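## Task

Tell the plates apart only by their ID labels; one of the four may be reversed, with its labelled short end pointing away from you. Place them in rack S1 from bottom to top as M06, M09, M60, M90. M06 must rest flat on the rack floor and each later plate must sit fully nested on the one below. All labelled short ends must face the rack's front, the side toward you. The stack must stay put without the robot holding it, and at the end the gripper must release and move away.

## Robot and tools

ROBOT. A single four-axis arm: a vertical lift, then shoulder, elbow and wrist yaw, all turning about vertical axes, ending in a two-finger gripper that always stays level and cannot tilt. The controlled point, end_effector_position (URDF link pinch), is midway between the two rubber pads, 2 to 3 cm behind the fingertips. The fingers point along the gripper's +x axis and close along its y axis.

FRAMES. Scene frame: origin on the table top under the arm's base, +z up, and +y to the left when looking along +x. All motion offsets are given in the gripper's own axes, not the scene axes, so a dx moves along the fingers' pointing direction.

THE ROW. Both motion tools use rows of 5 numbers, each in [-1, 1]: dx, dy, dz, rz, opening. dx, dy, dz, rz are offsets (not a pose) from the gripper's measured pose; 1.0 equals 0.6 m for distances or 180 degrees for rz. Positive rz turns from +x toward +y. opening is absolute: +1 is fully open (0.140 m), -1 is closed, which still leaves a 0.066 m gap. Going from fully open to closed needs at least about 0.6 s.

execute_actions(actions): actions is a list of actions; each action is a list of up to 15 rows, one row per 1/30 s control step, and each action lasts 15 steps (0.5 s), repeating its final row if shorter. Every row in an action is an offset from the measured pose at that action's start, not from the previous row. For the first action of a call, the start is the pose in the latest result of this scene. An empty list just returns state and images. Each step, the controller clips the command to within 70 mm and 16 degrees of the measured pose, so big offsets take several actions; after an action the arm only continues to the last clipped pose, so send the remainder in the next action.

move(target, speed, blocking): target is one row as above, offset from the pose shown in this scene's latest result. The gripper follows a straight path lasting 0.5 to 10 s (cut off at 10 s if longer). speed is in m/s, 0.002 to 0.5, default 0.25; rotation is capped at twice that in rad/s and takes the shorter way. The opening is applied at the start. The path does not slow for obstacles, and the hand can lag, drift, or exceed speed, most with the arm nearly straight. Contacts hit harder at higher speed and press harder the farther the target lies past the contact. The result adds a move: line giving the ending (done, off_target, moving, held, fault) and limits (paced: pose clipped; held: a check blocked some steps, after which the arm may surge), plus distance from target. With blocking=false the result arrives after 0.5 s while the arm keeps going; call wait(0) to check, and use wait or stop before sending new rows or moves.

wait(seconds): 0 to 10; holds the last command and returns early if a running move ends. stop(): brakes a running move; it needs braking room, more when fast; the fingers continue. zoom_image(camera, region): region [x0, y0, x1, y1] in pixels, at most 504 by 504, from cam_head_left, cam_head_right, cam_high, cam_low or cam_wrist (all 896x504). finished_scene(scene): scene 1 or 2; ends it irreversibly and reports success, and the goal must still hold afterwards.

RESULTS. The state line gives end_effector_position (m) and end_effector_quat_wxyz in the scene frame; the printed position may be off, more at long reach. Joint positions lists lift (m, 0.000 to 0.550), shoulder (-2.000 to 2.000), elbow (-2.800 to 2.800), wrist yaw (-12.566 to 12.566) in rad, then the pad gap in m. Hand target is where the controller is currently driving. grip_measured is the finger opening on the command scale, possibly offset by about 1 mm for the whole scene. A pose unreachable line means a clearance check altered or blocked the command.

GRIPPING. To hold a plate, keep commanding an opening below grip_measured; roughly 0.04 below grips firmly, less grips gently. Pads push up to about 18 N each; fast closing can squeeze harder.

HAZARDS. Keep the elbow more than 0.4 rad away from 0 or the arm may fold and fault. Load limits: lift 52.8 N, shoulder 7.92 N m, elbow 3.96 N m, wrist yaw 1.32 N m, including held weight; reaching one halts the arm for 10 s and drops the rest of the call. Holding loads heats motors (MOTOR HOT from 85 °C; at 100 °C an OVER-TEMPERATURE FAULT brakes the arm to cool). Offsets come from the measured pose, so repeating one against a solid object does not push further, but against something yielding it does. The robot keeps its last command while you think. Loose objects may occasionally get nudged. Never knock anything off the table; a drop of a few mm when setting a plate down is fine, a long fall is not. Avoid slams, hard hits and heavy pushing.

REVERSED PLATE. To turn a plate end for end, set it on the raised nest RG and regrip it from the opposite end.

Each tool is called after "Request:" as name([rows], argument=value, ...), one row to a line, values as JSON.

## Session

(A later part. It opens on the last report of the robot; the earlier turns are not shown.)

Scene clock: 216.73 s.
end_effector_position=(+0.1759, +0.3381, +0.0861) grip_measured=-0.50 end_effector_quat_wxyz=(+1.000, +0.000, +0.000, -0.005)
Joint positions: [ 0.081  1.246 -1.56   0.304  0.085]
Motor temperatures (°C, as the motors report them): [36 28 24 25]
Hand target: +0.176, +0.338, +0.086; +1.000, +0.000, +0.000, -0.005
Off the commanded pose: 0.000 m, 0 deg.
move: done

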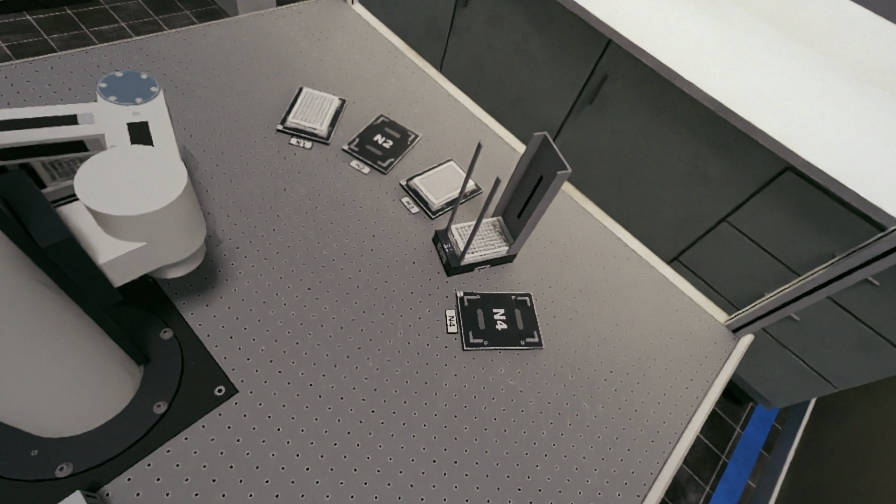

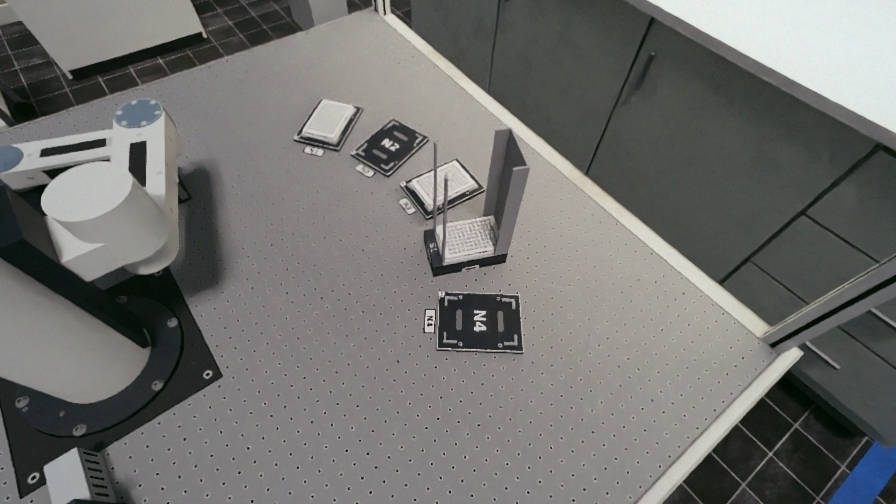

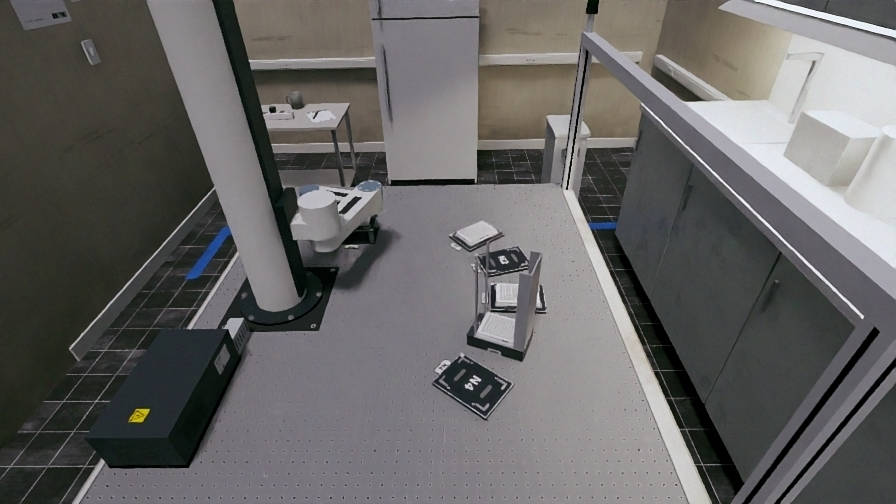

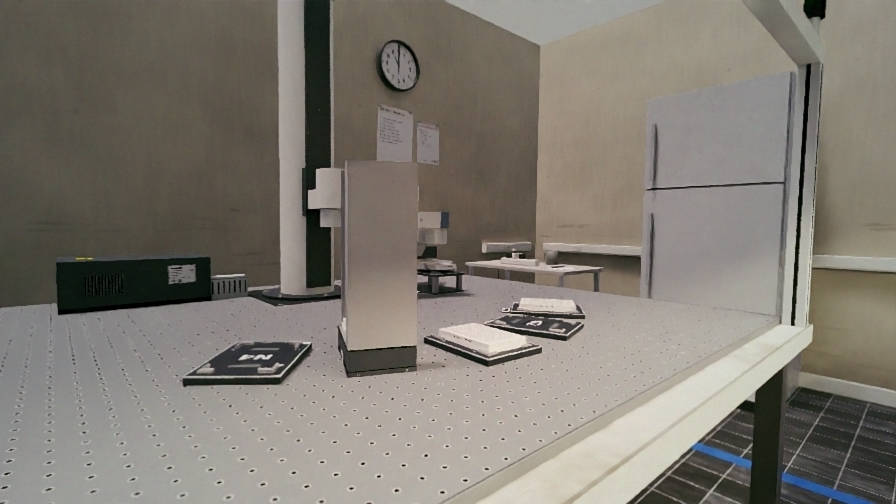

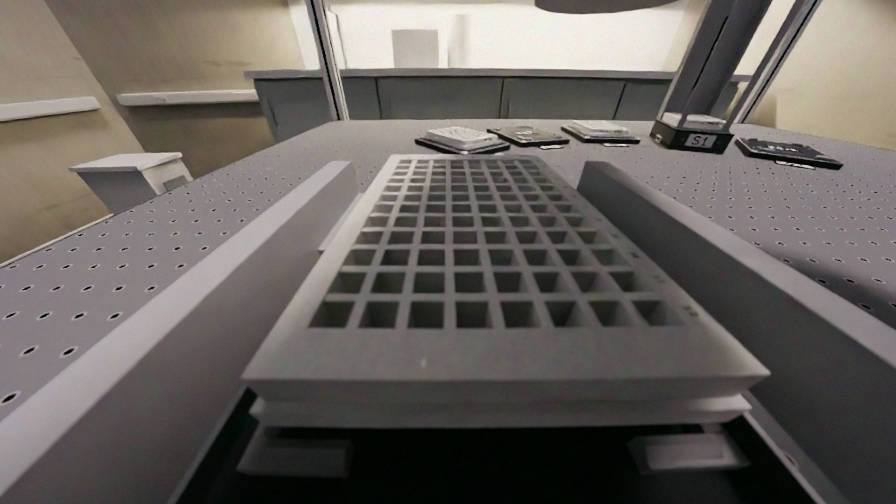

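Request:
move(target=[0,0.0018,-0.008,0.002,-0.56], speed=0.015)

Scene clock: 222.90 s.
end_effector_position=(+0.1760, +0.3391, +0.0813) grip_measured=-0.50 end_effector_quat_wxyz=(+1.000, +0.000, +0.000, -0.002)
Joint positions: [ 0.076  1.246 -1.561  0.311  0.085]
Motor temperatures (°C, as the motors report them): [36 28 24 25]
Hand target: +0.176, +0.339, +0.081; +1.000, +0.000, +0.000, -0.002
Off the commanded pose: 0.000 m, 0 deg.
move: done

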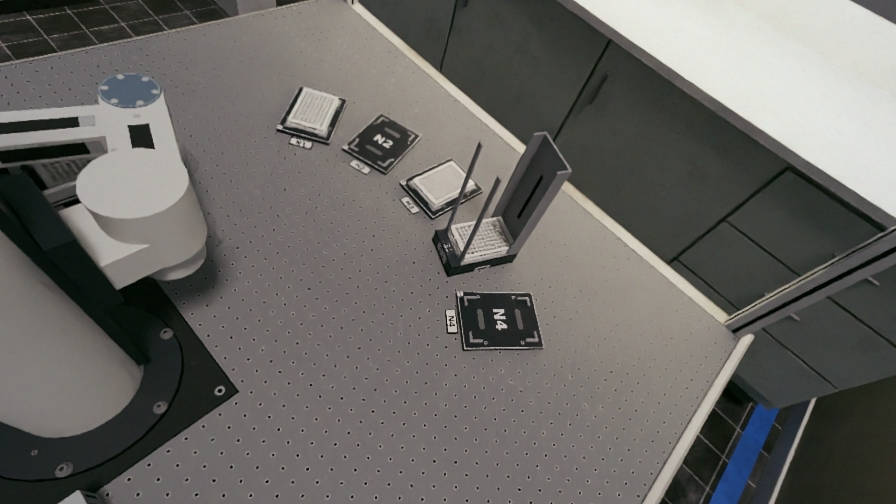

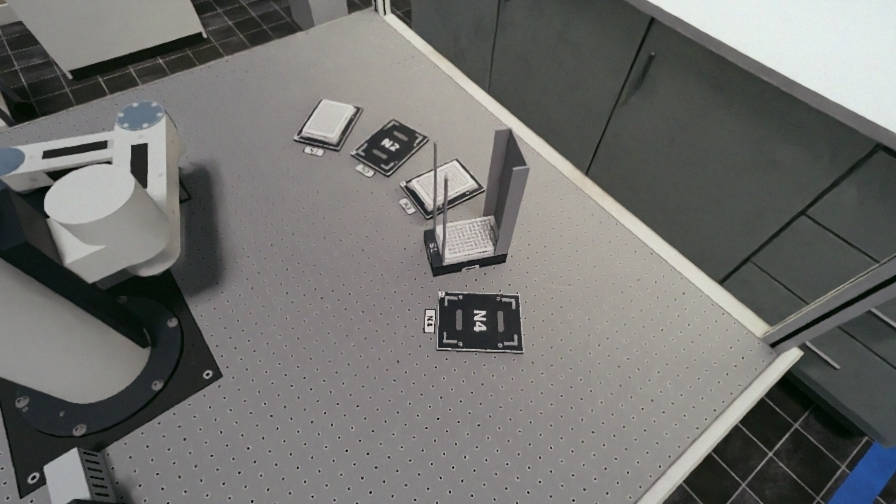

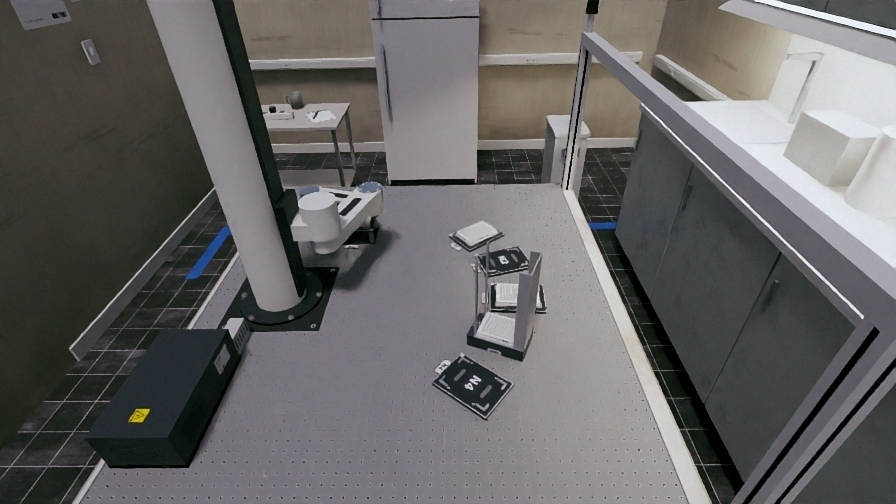

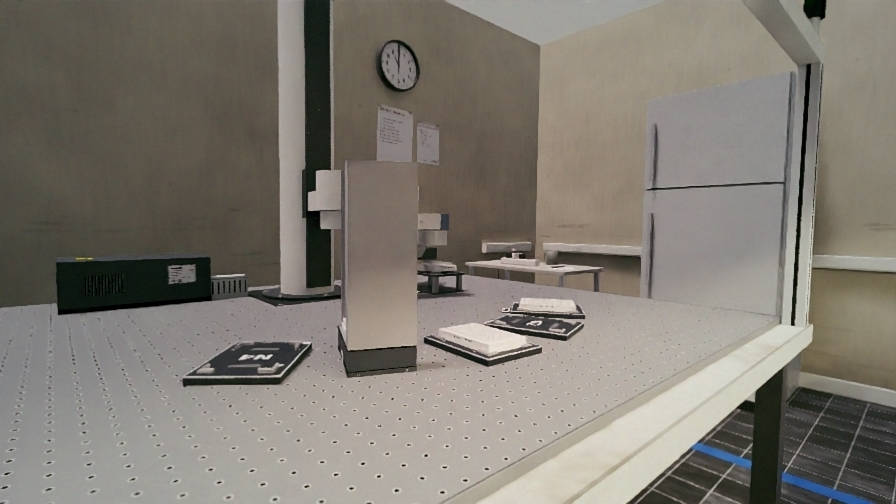

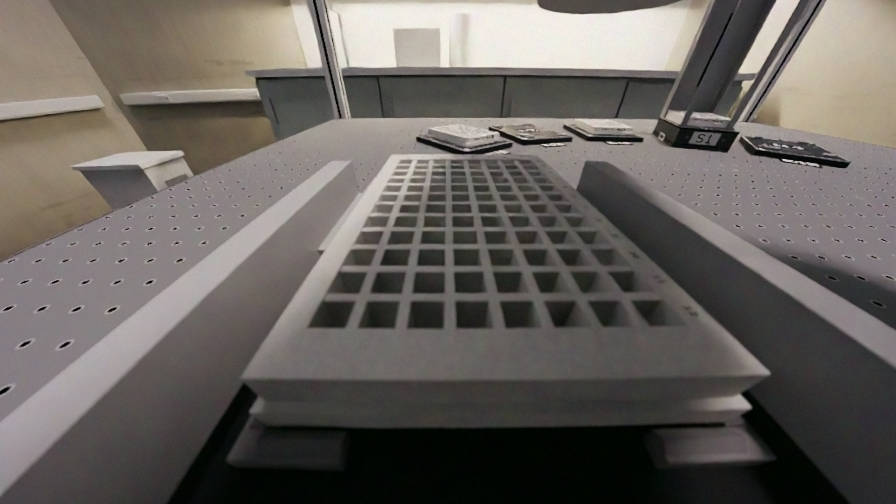

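Request:
move(target=[0,0,-0.0075,0,-0.56], speed=0.008)

Scene clock: 226.87 s.
end_effector_position=(+0.1760, +0.3388, +0.0769) grip_measured=-0.50 end_effector_quat_wxyz=(+1.000, +0.000, +0.000, -0.003)
Joint positions: [ 0.072  1.246 -1.561  0.309  0.085]
Motor temperatures (°C, as the motors report them): [36 28 24 25]
Hand target: +0.176, +0.339, +0.077; +1.000, +0.000, +0.000, -0.002
Off the commanded pose: 0.000 m, 0 deg.
move: done

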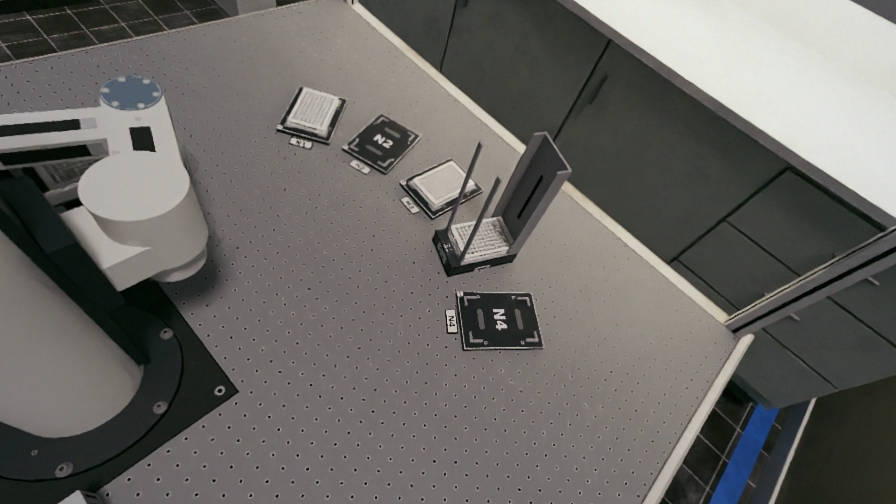

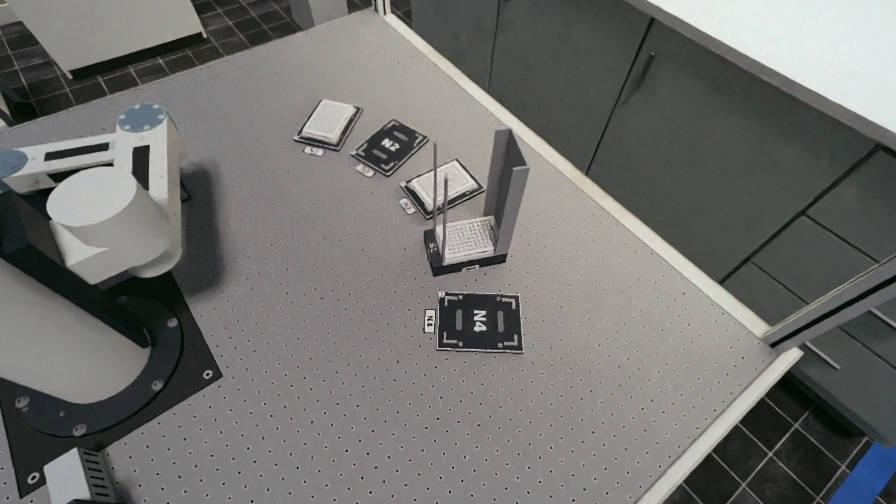

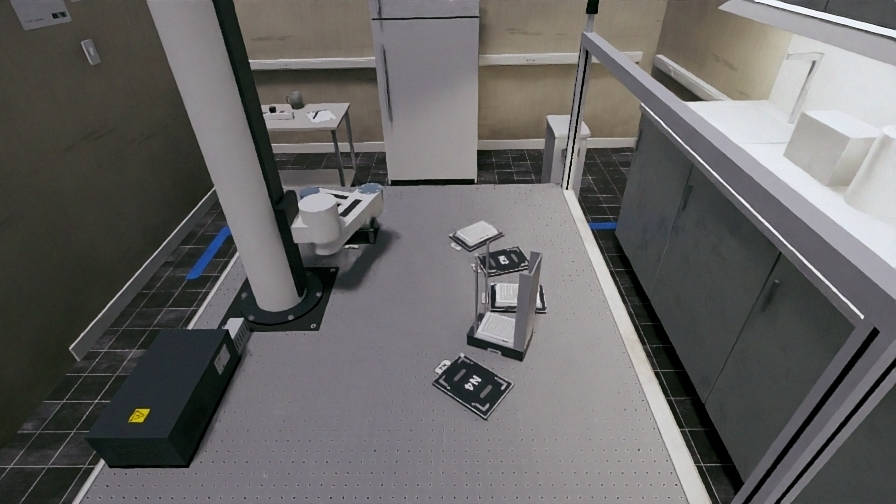

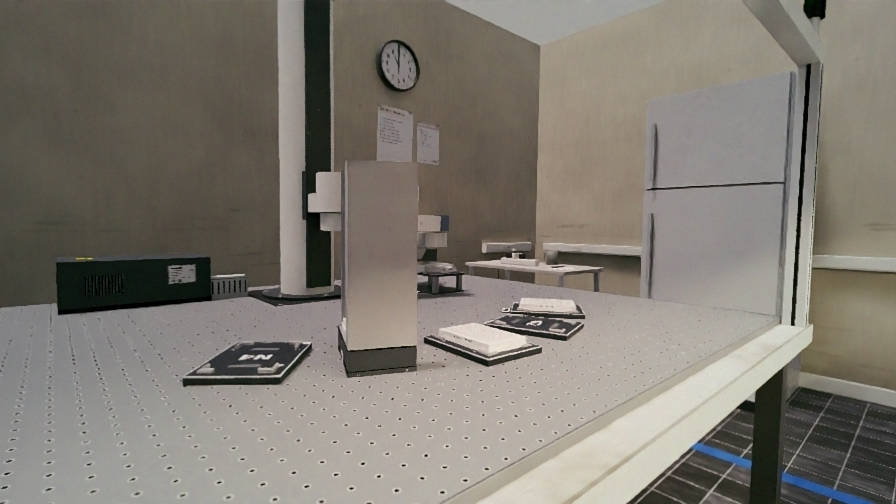

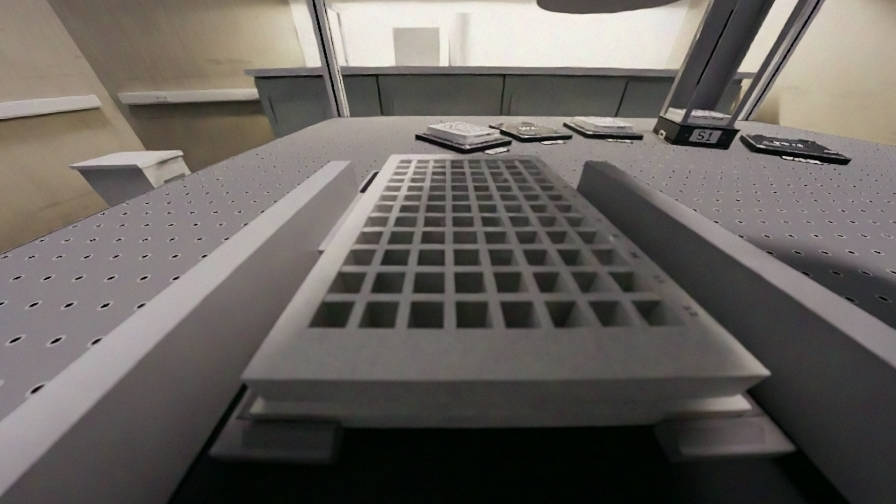

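Inside the guides. A bit lower.

Request:
move(target=[0,0,-0.004,0,-0.56], speed=0.006)

Scene clock: 230.97 s.
end_effector_position=(+0.1760, +0.3387, +0.0753) grip_measured=-0.50 end_effector_quat_wxyz=(+1.000, +0.000, +0.000, -0.003)
Joint positions: [ 0.07   1.246 -1.561  0.308  0.085]
Motor temperatures (°C, as the motors report them): [36 28 24 25]
Hand target: +0.176, +0.339, +0.074; +1.000, +0.000, +0.000, -0.003
Off the commanded pose: 0.001 m, 0 deg.
move: done

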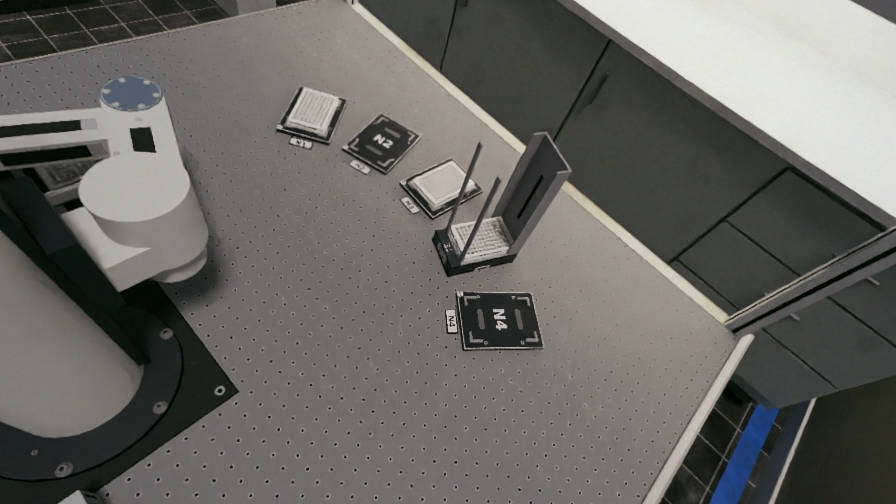

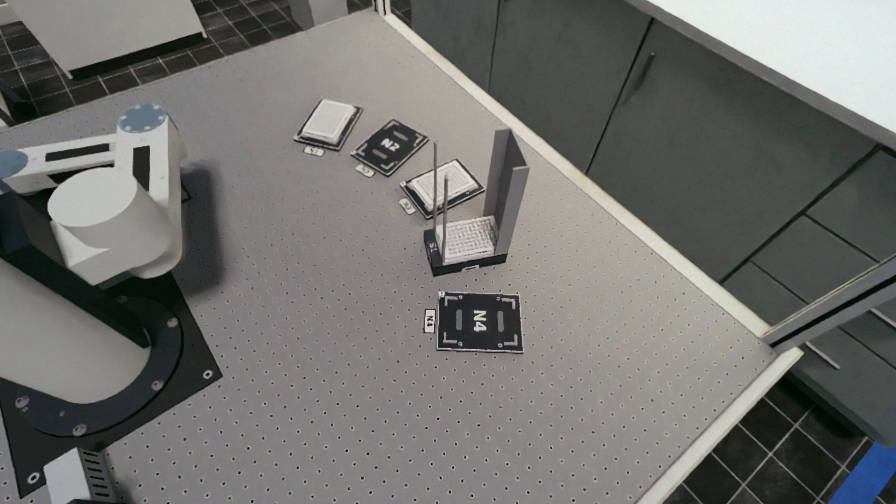

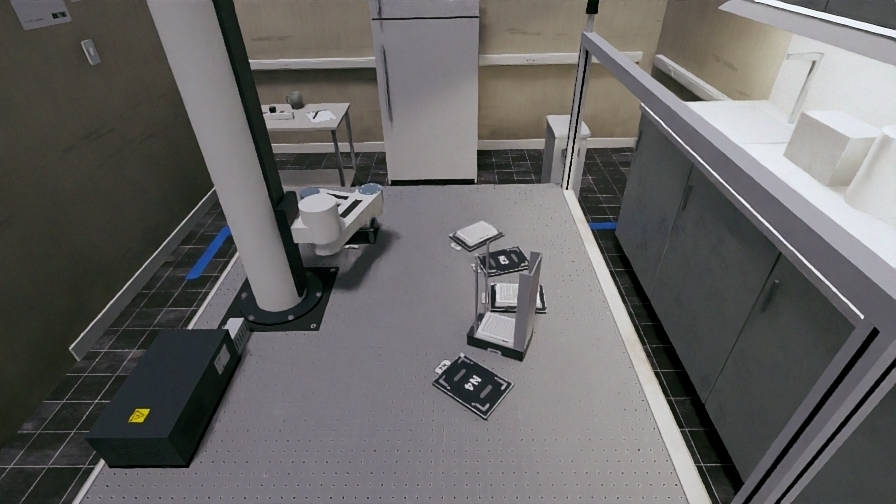

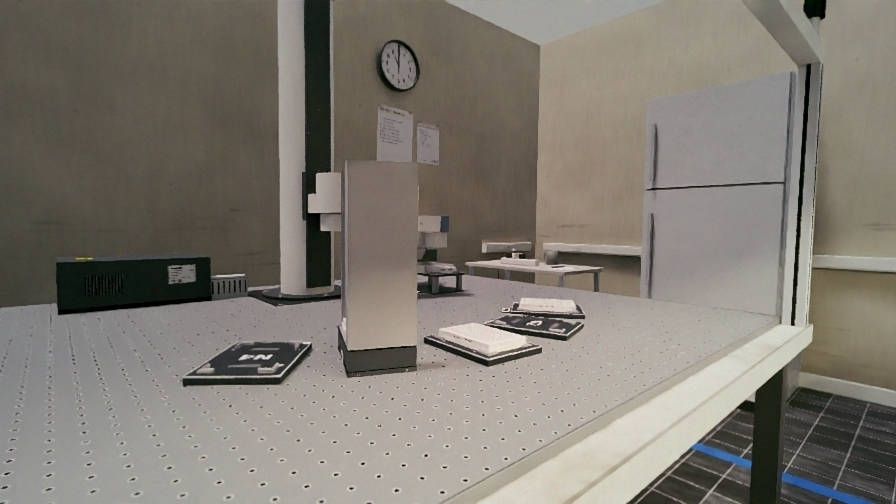

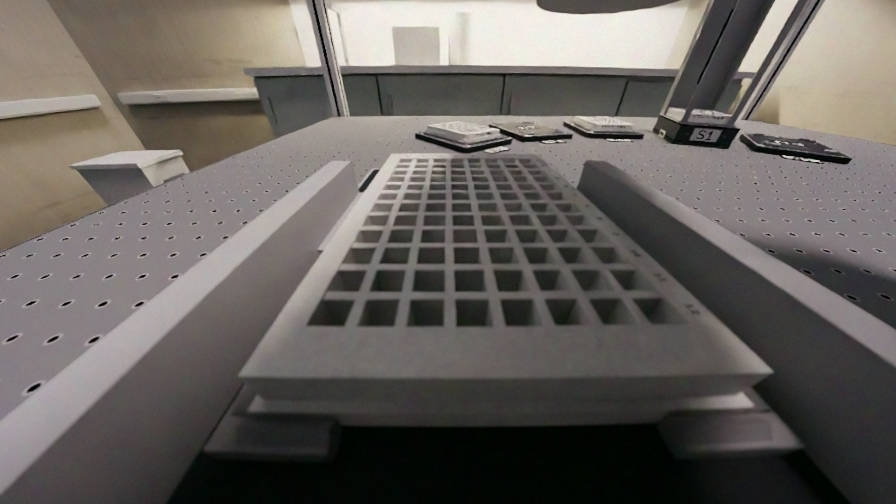

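Request:
execute_actions([
  [[0,0,0.001,0,0.3]],
  [[0,0,0.02,0,0.3],[0,0,0.03,0,0.3],[0,0,0.045,0,0.3]],
])

Request:
move(target=[0,0,0,-0.995,0.0], speed=0.5)

Scene clock: 238.63 s.
end_effector_position=(+0.1760, +0.3387, +0.1030) grip_measured=+0.30 end_effector_quat_wxyz=(+1.000, +0.000, +0.000, -0.003)
Joint positions: [ 0.098  1.246 -1.561  0.308  0.114]
Motor temperatures (°C, as the motors report them): [35 28 24 25]
Hand target: +0.176, +0.339, +0.103; +1.000, +0.000, +0.000, -0.003
Off the commanded pose: 0.000 m, 0 deg.

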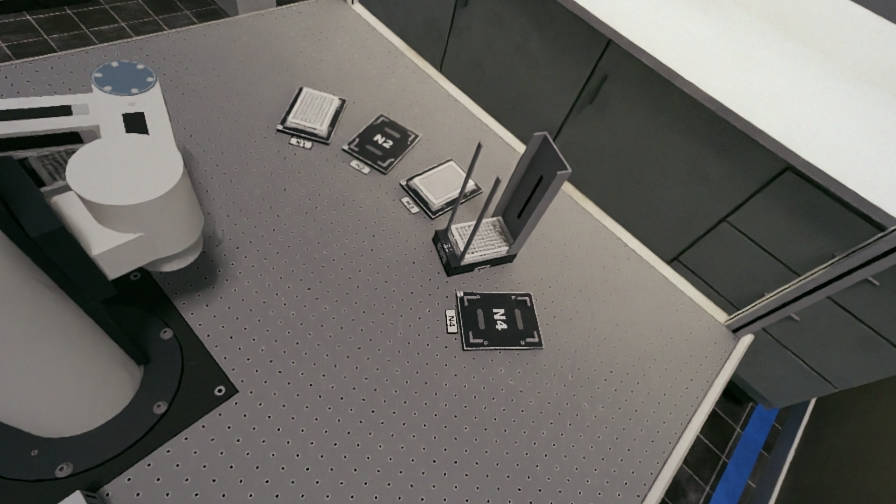

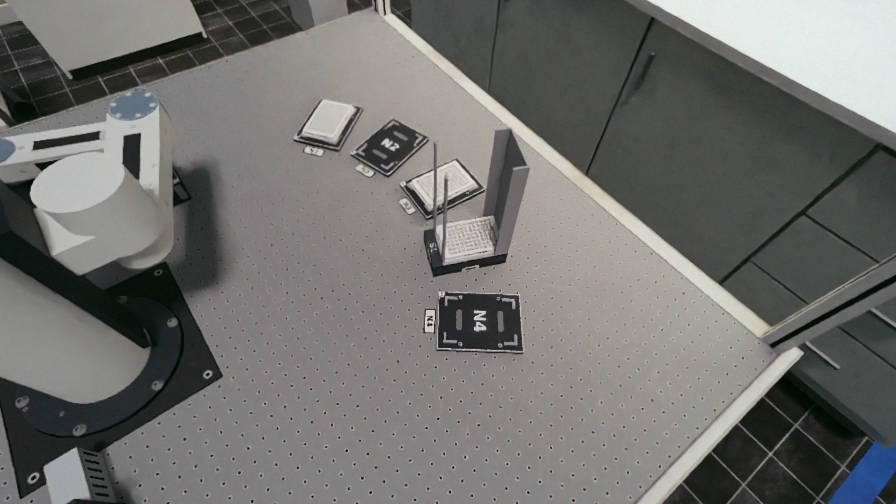

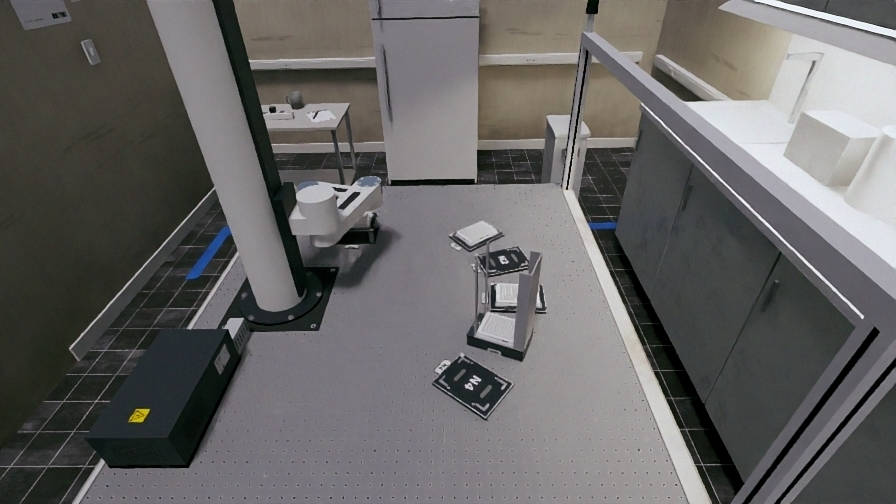

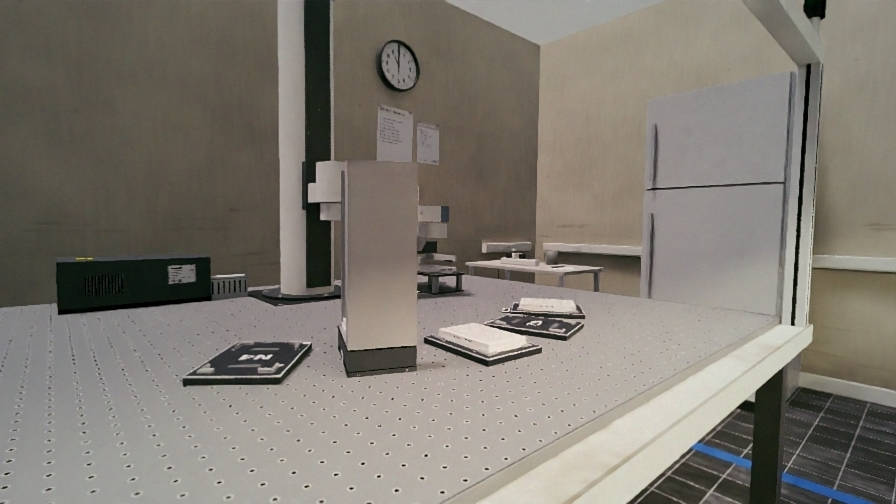

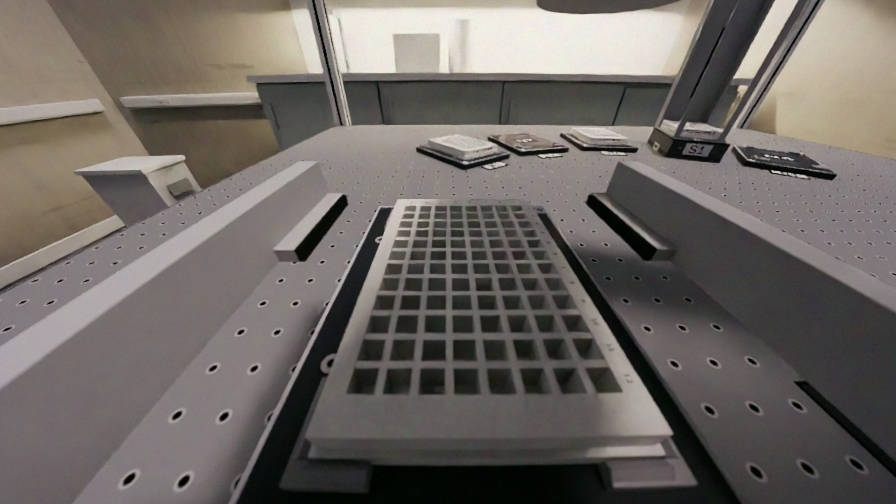

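Scene clock: 242.17 s.
end_effector_position=(+0.1760, +0.3383, +0.1030) grip_measured=+0.00 end_effector_quat_wxyz=(-0.005, -0.000, -0.000, +1.000)
Joint positions: [ 0.098  0.466 -1.565 -2.033  0.103]
Motor temperatures (°C, as the motors report them): [35 28 24 25]
Hand target: +0.176, +0.338, +0.103; -0.005, -0.000, -0.000, +1.000
Off the commanded pose: 0.000 m, 0 deg.
move: done

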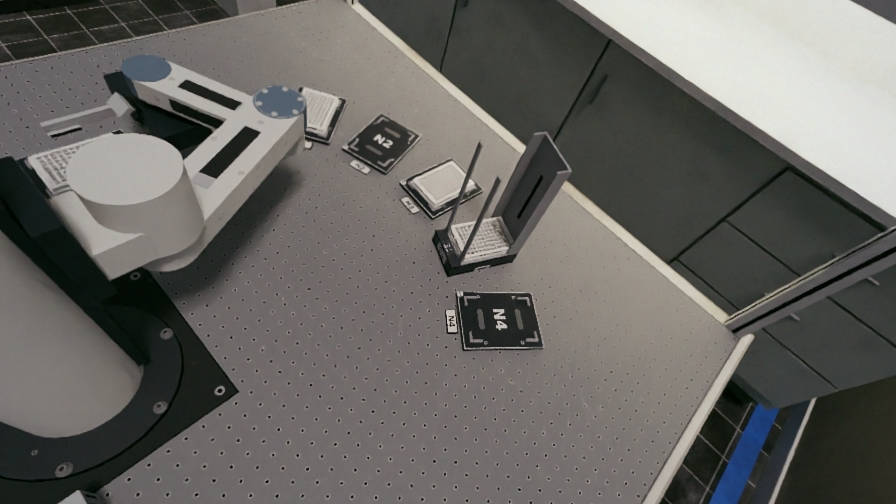

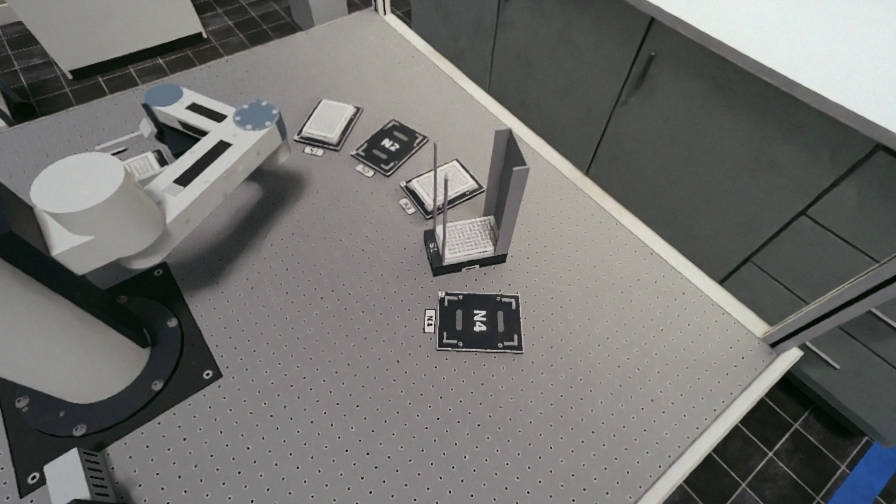

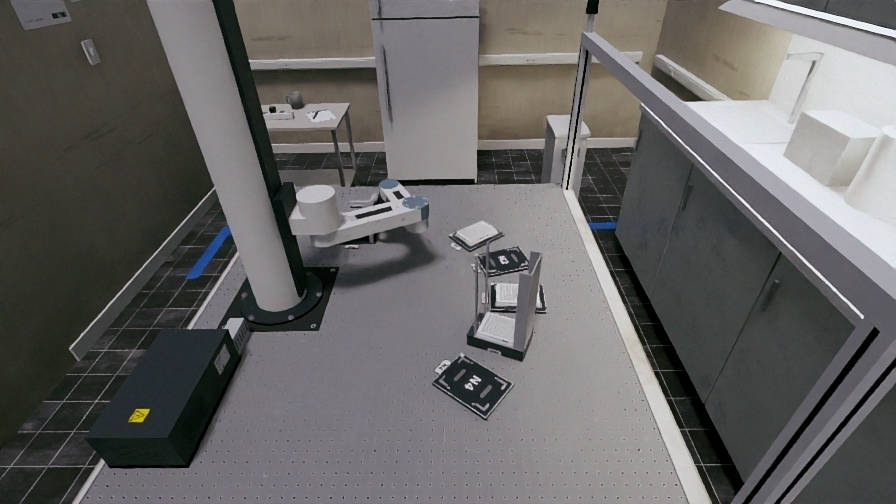

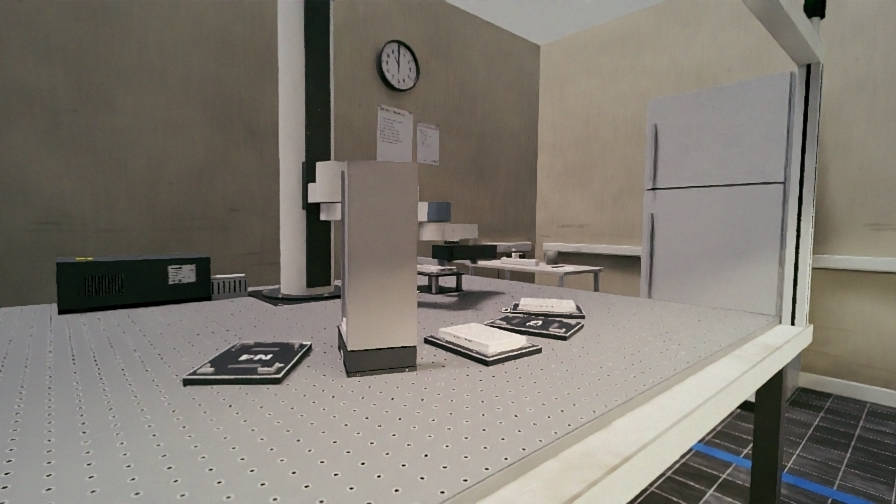

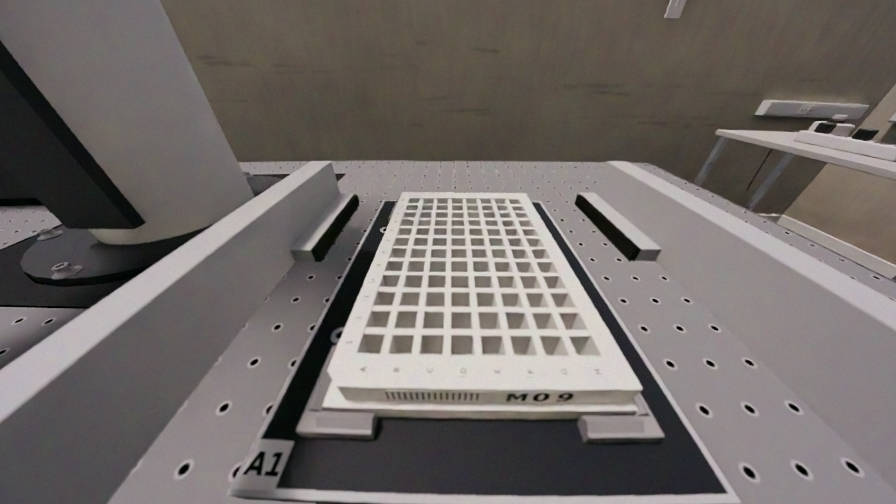

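Request:
move(target=[0.0172,-0.002,-0.014,-0.002,0.0], speed=0.06)

Scene clock: 247.13 s.
end_effector_position=(+0.1657, +0.3394, +0.0946) grip_measured=+0.00 end_effector_quat_wxyz=(-0.002, -0.000, -0.000, +1.000)
Joint positions: [ 0.09   0.485 -1.546 -2.077  0.103]
Motor temperatures (°C, as the motors report them): [35 28 24 25]
Hand target: +0.166, +0.339, +0.095; -0.002, -0.000, -0.000, +1.000
Off the commanded pose: 0.000 m, 0 deg.
move: done

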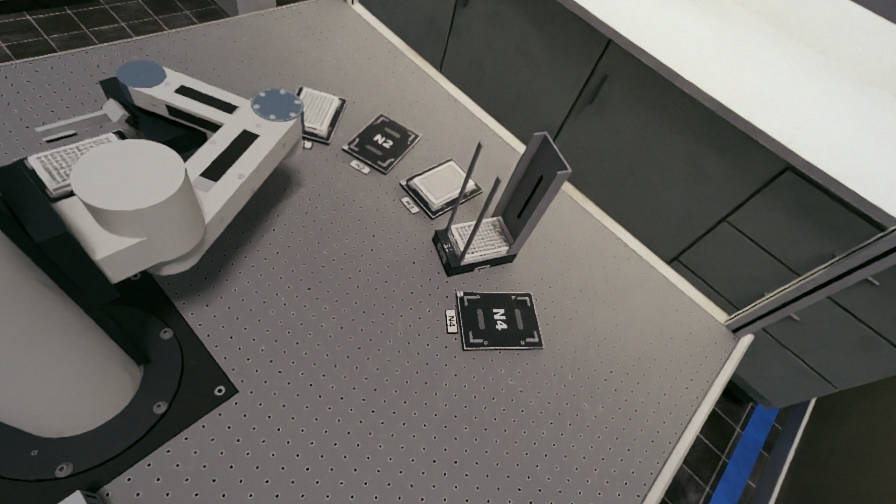

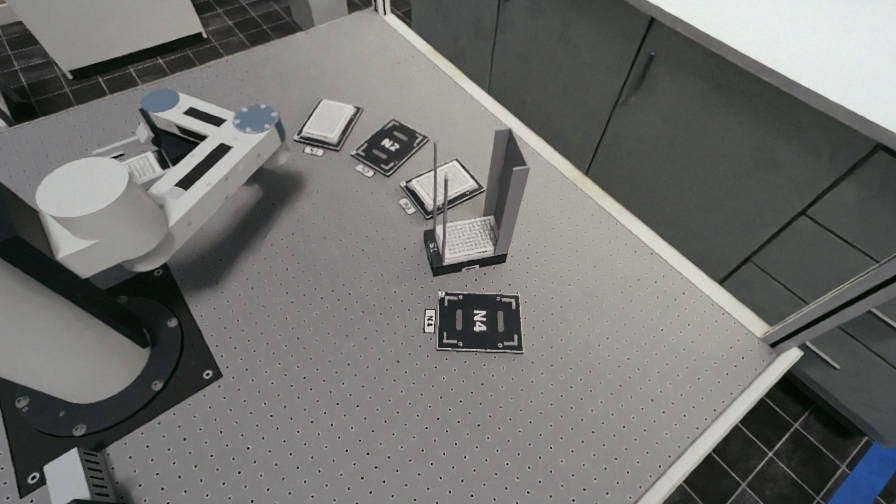

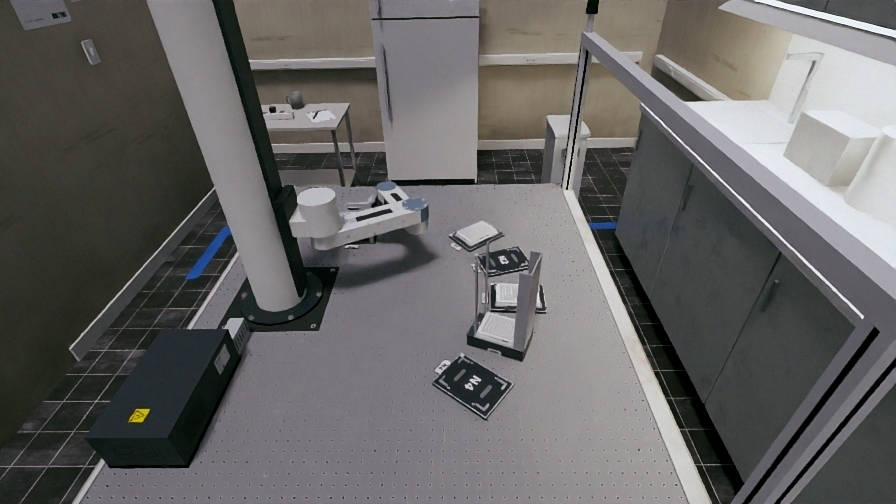

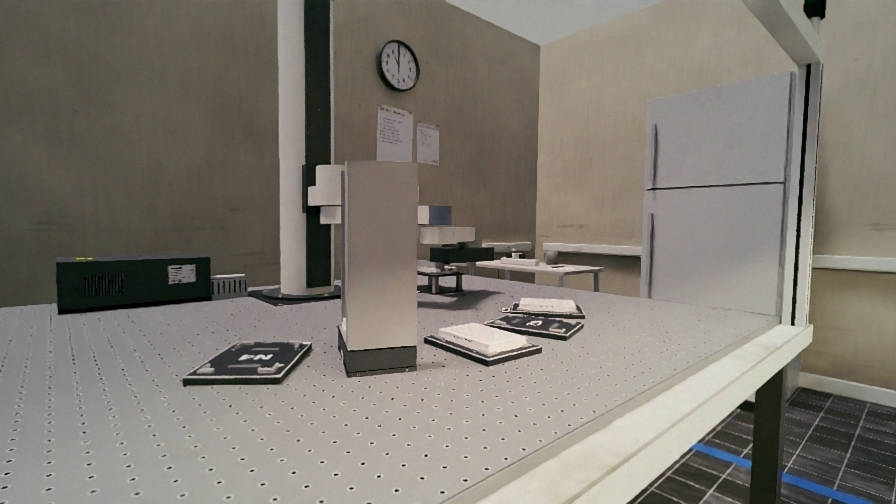

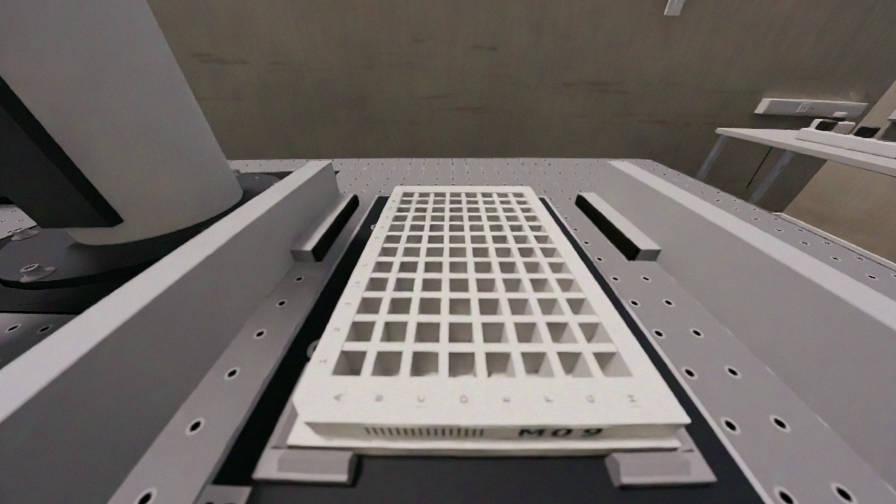

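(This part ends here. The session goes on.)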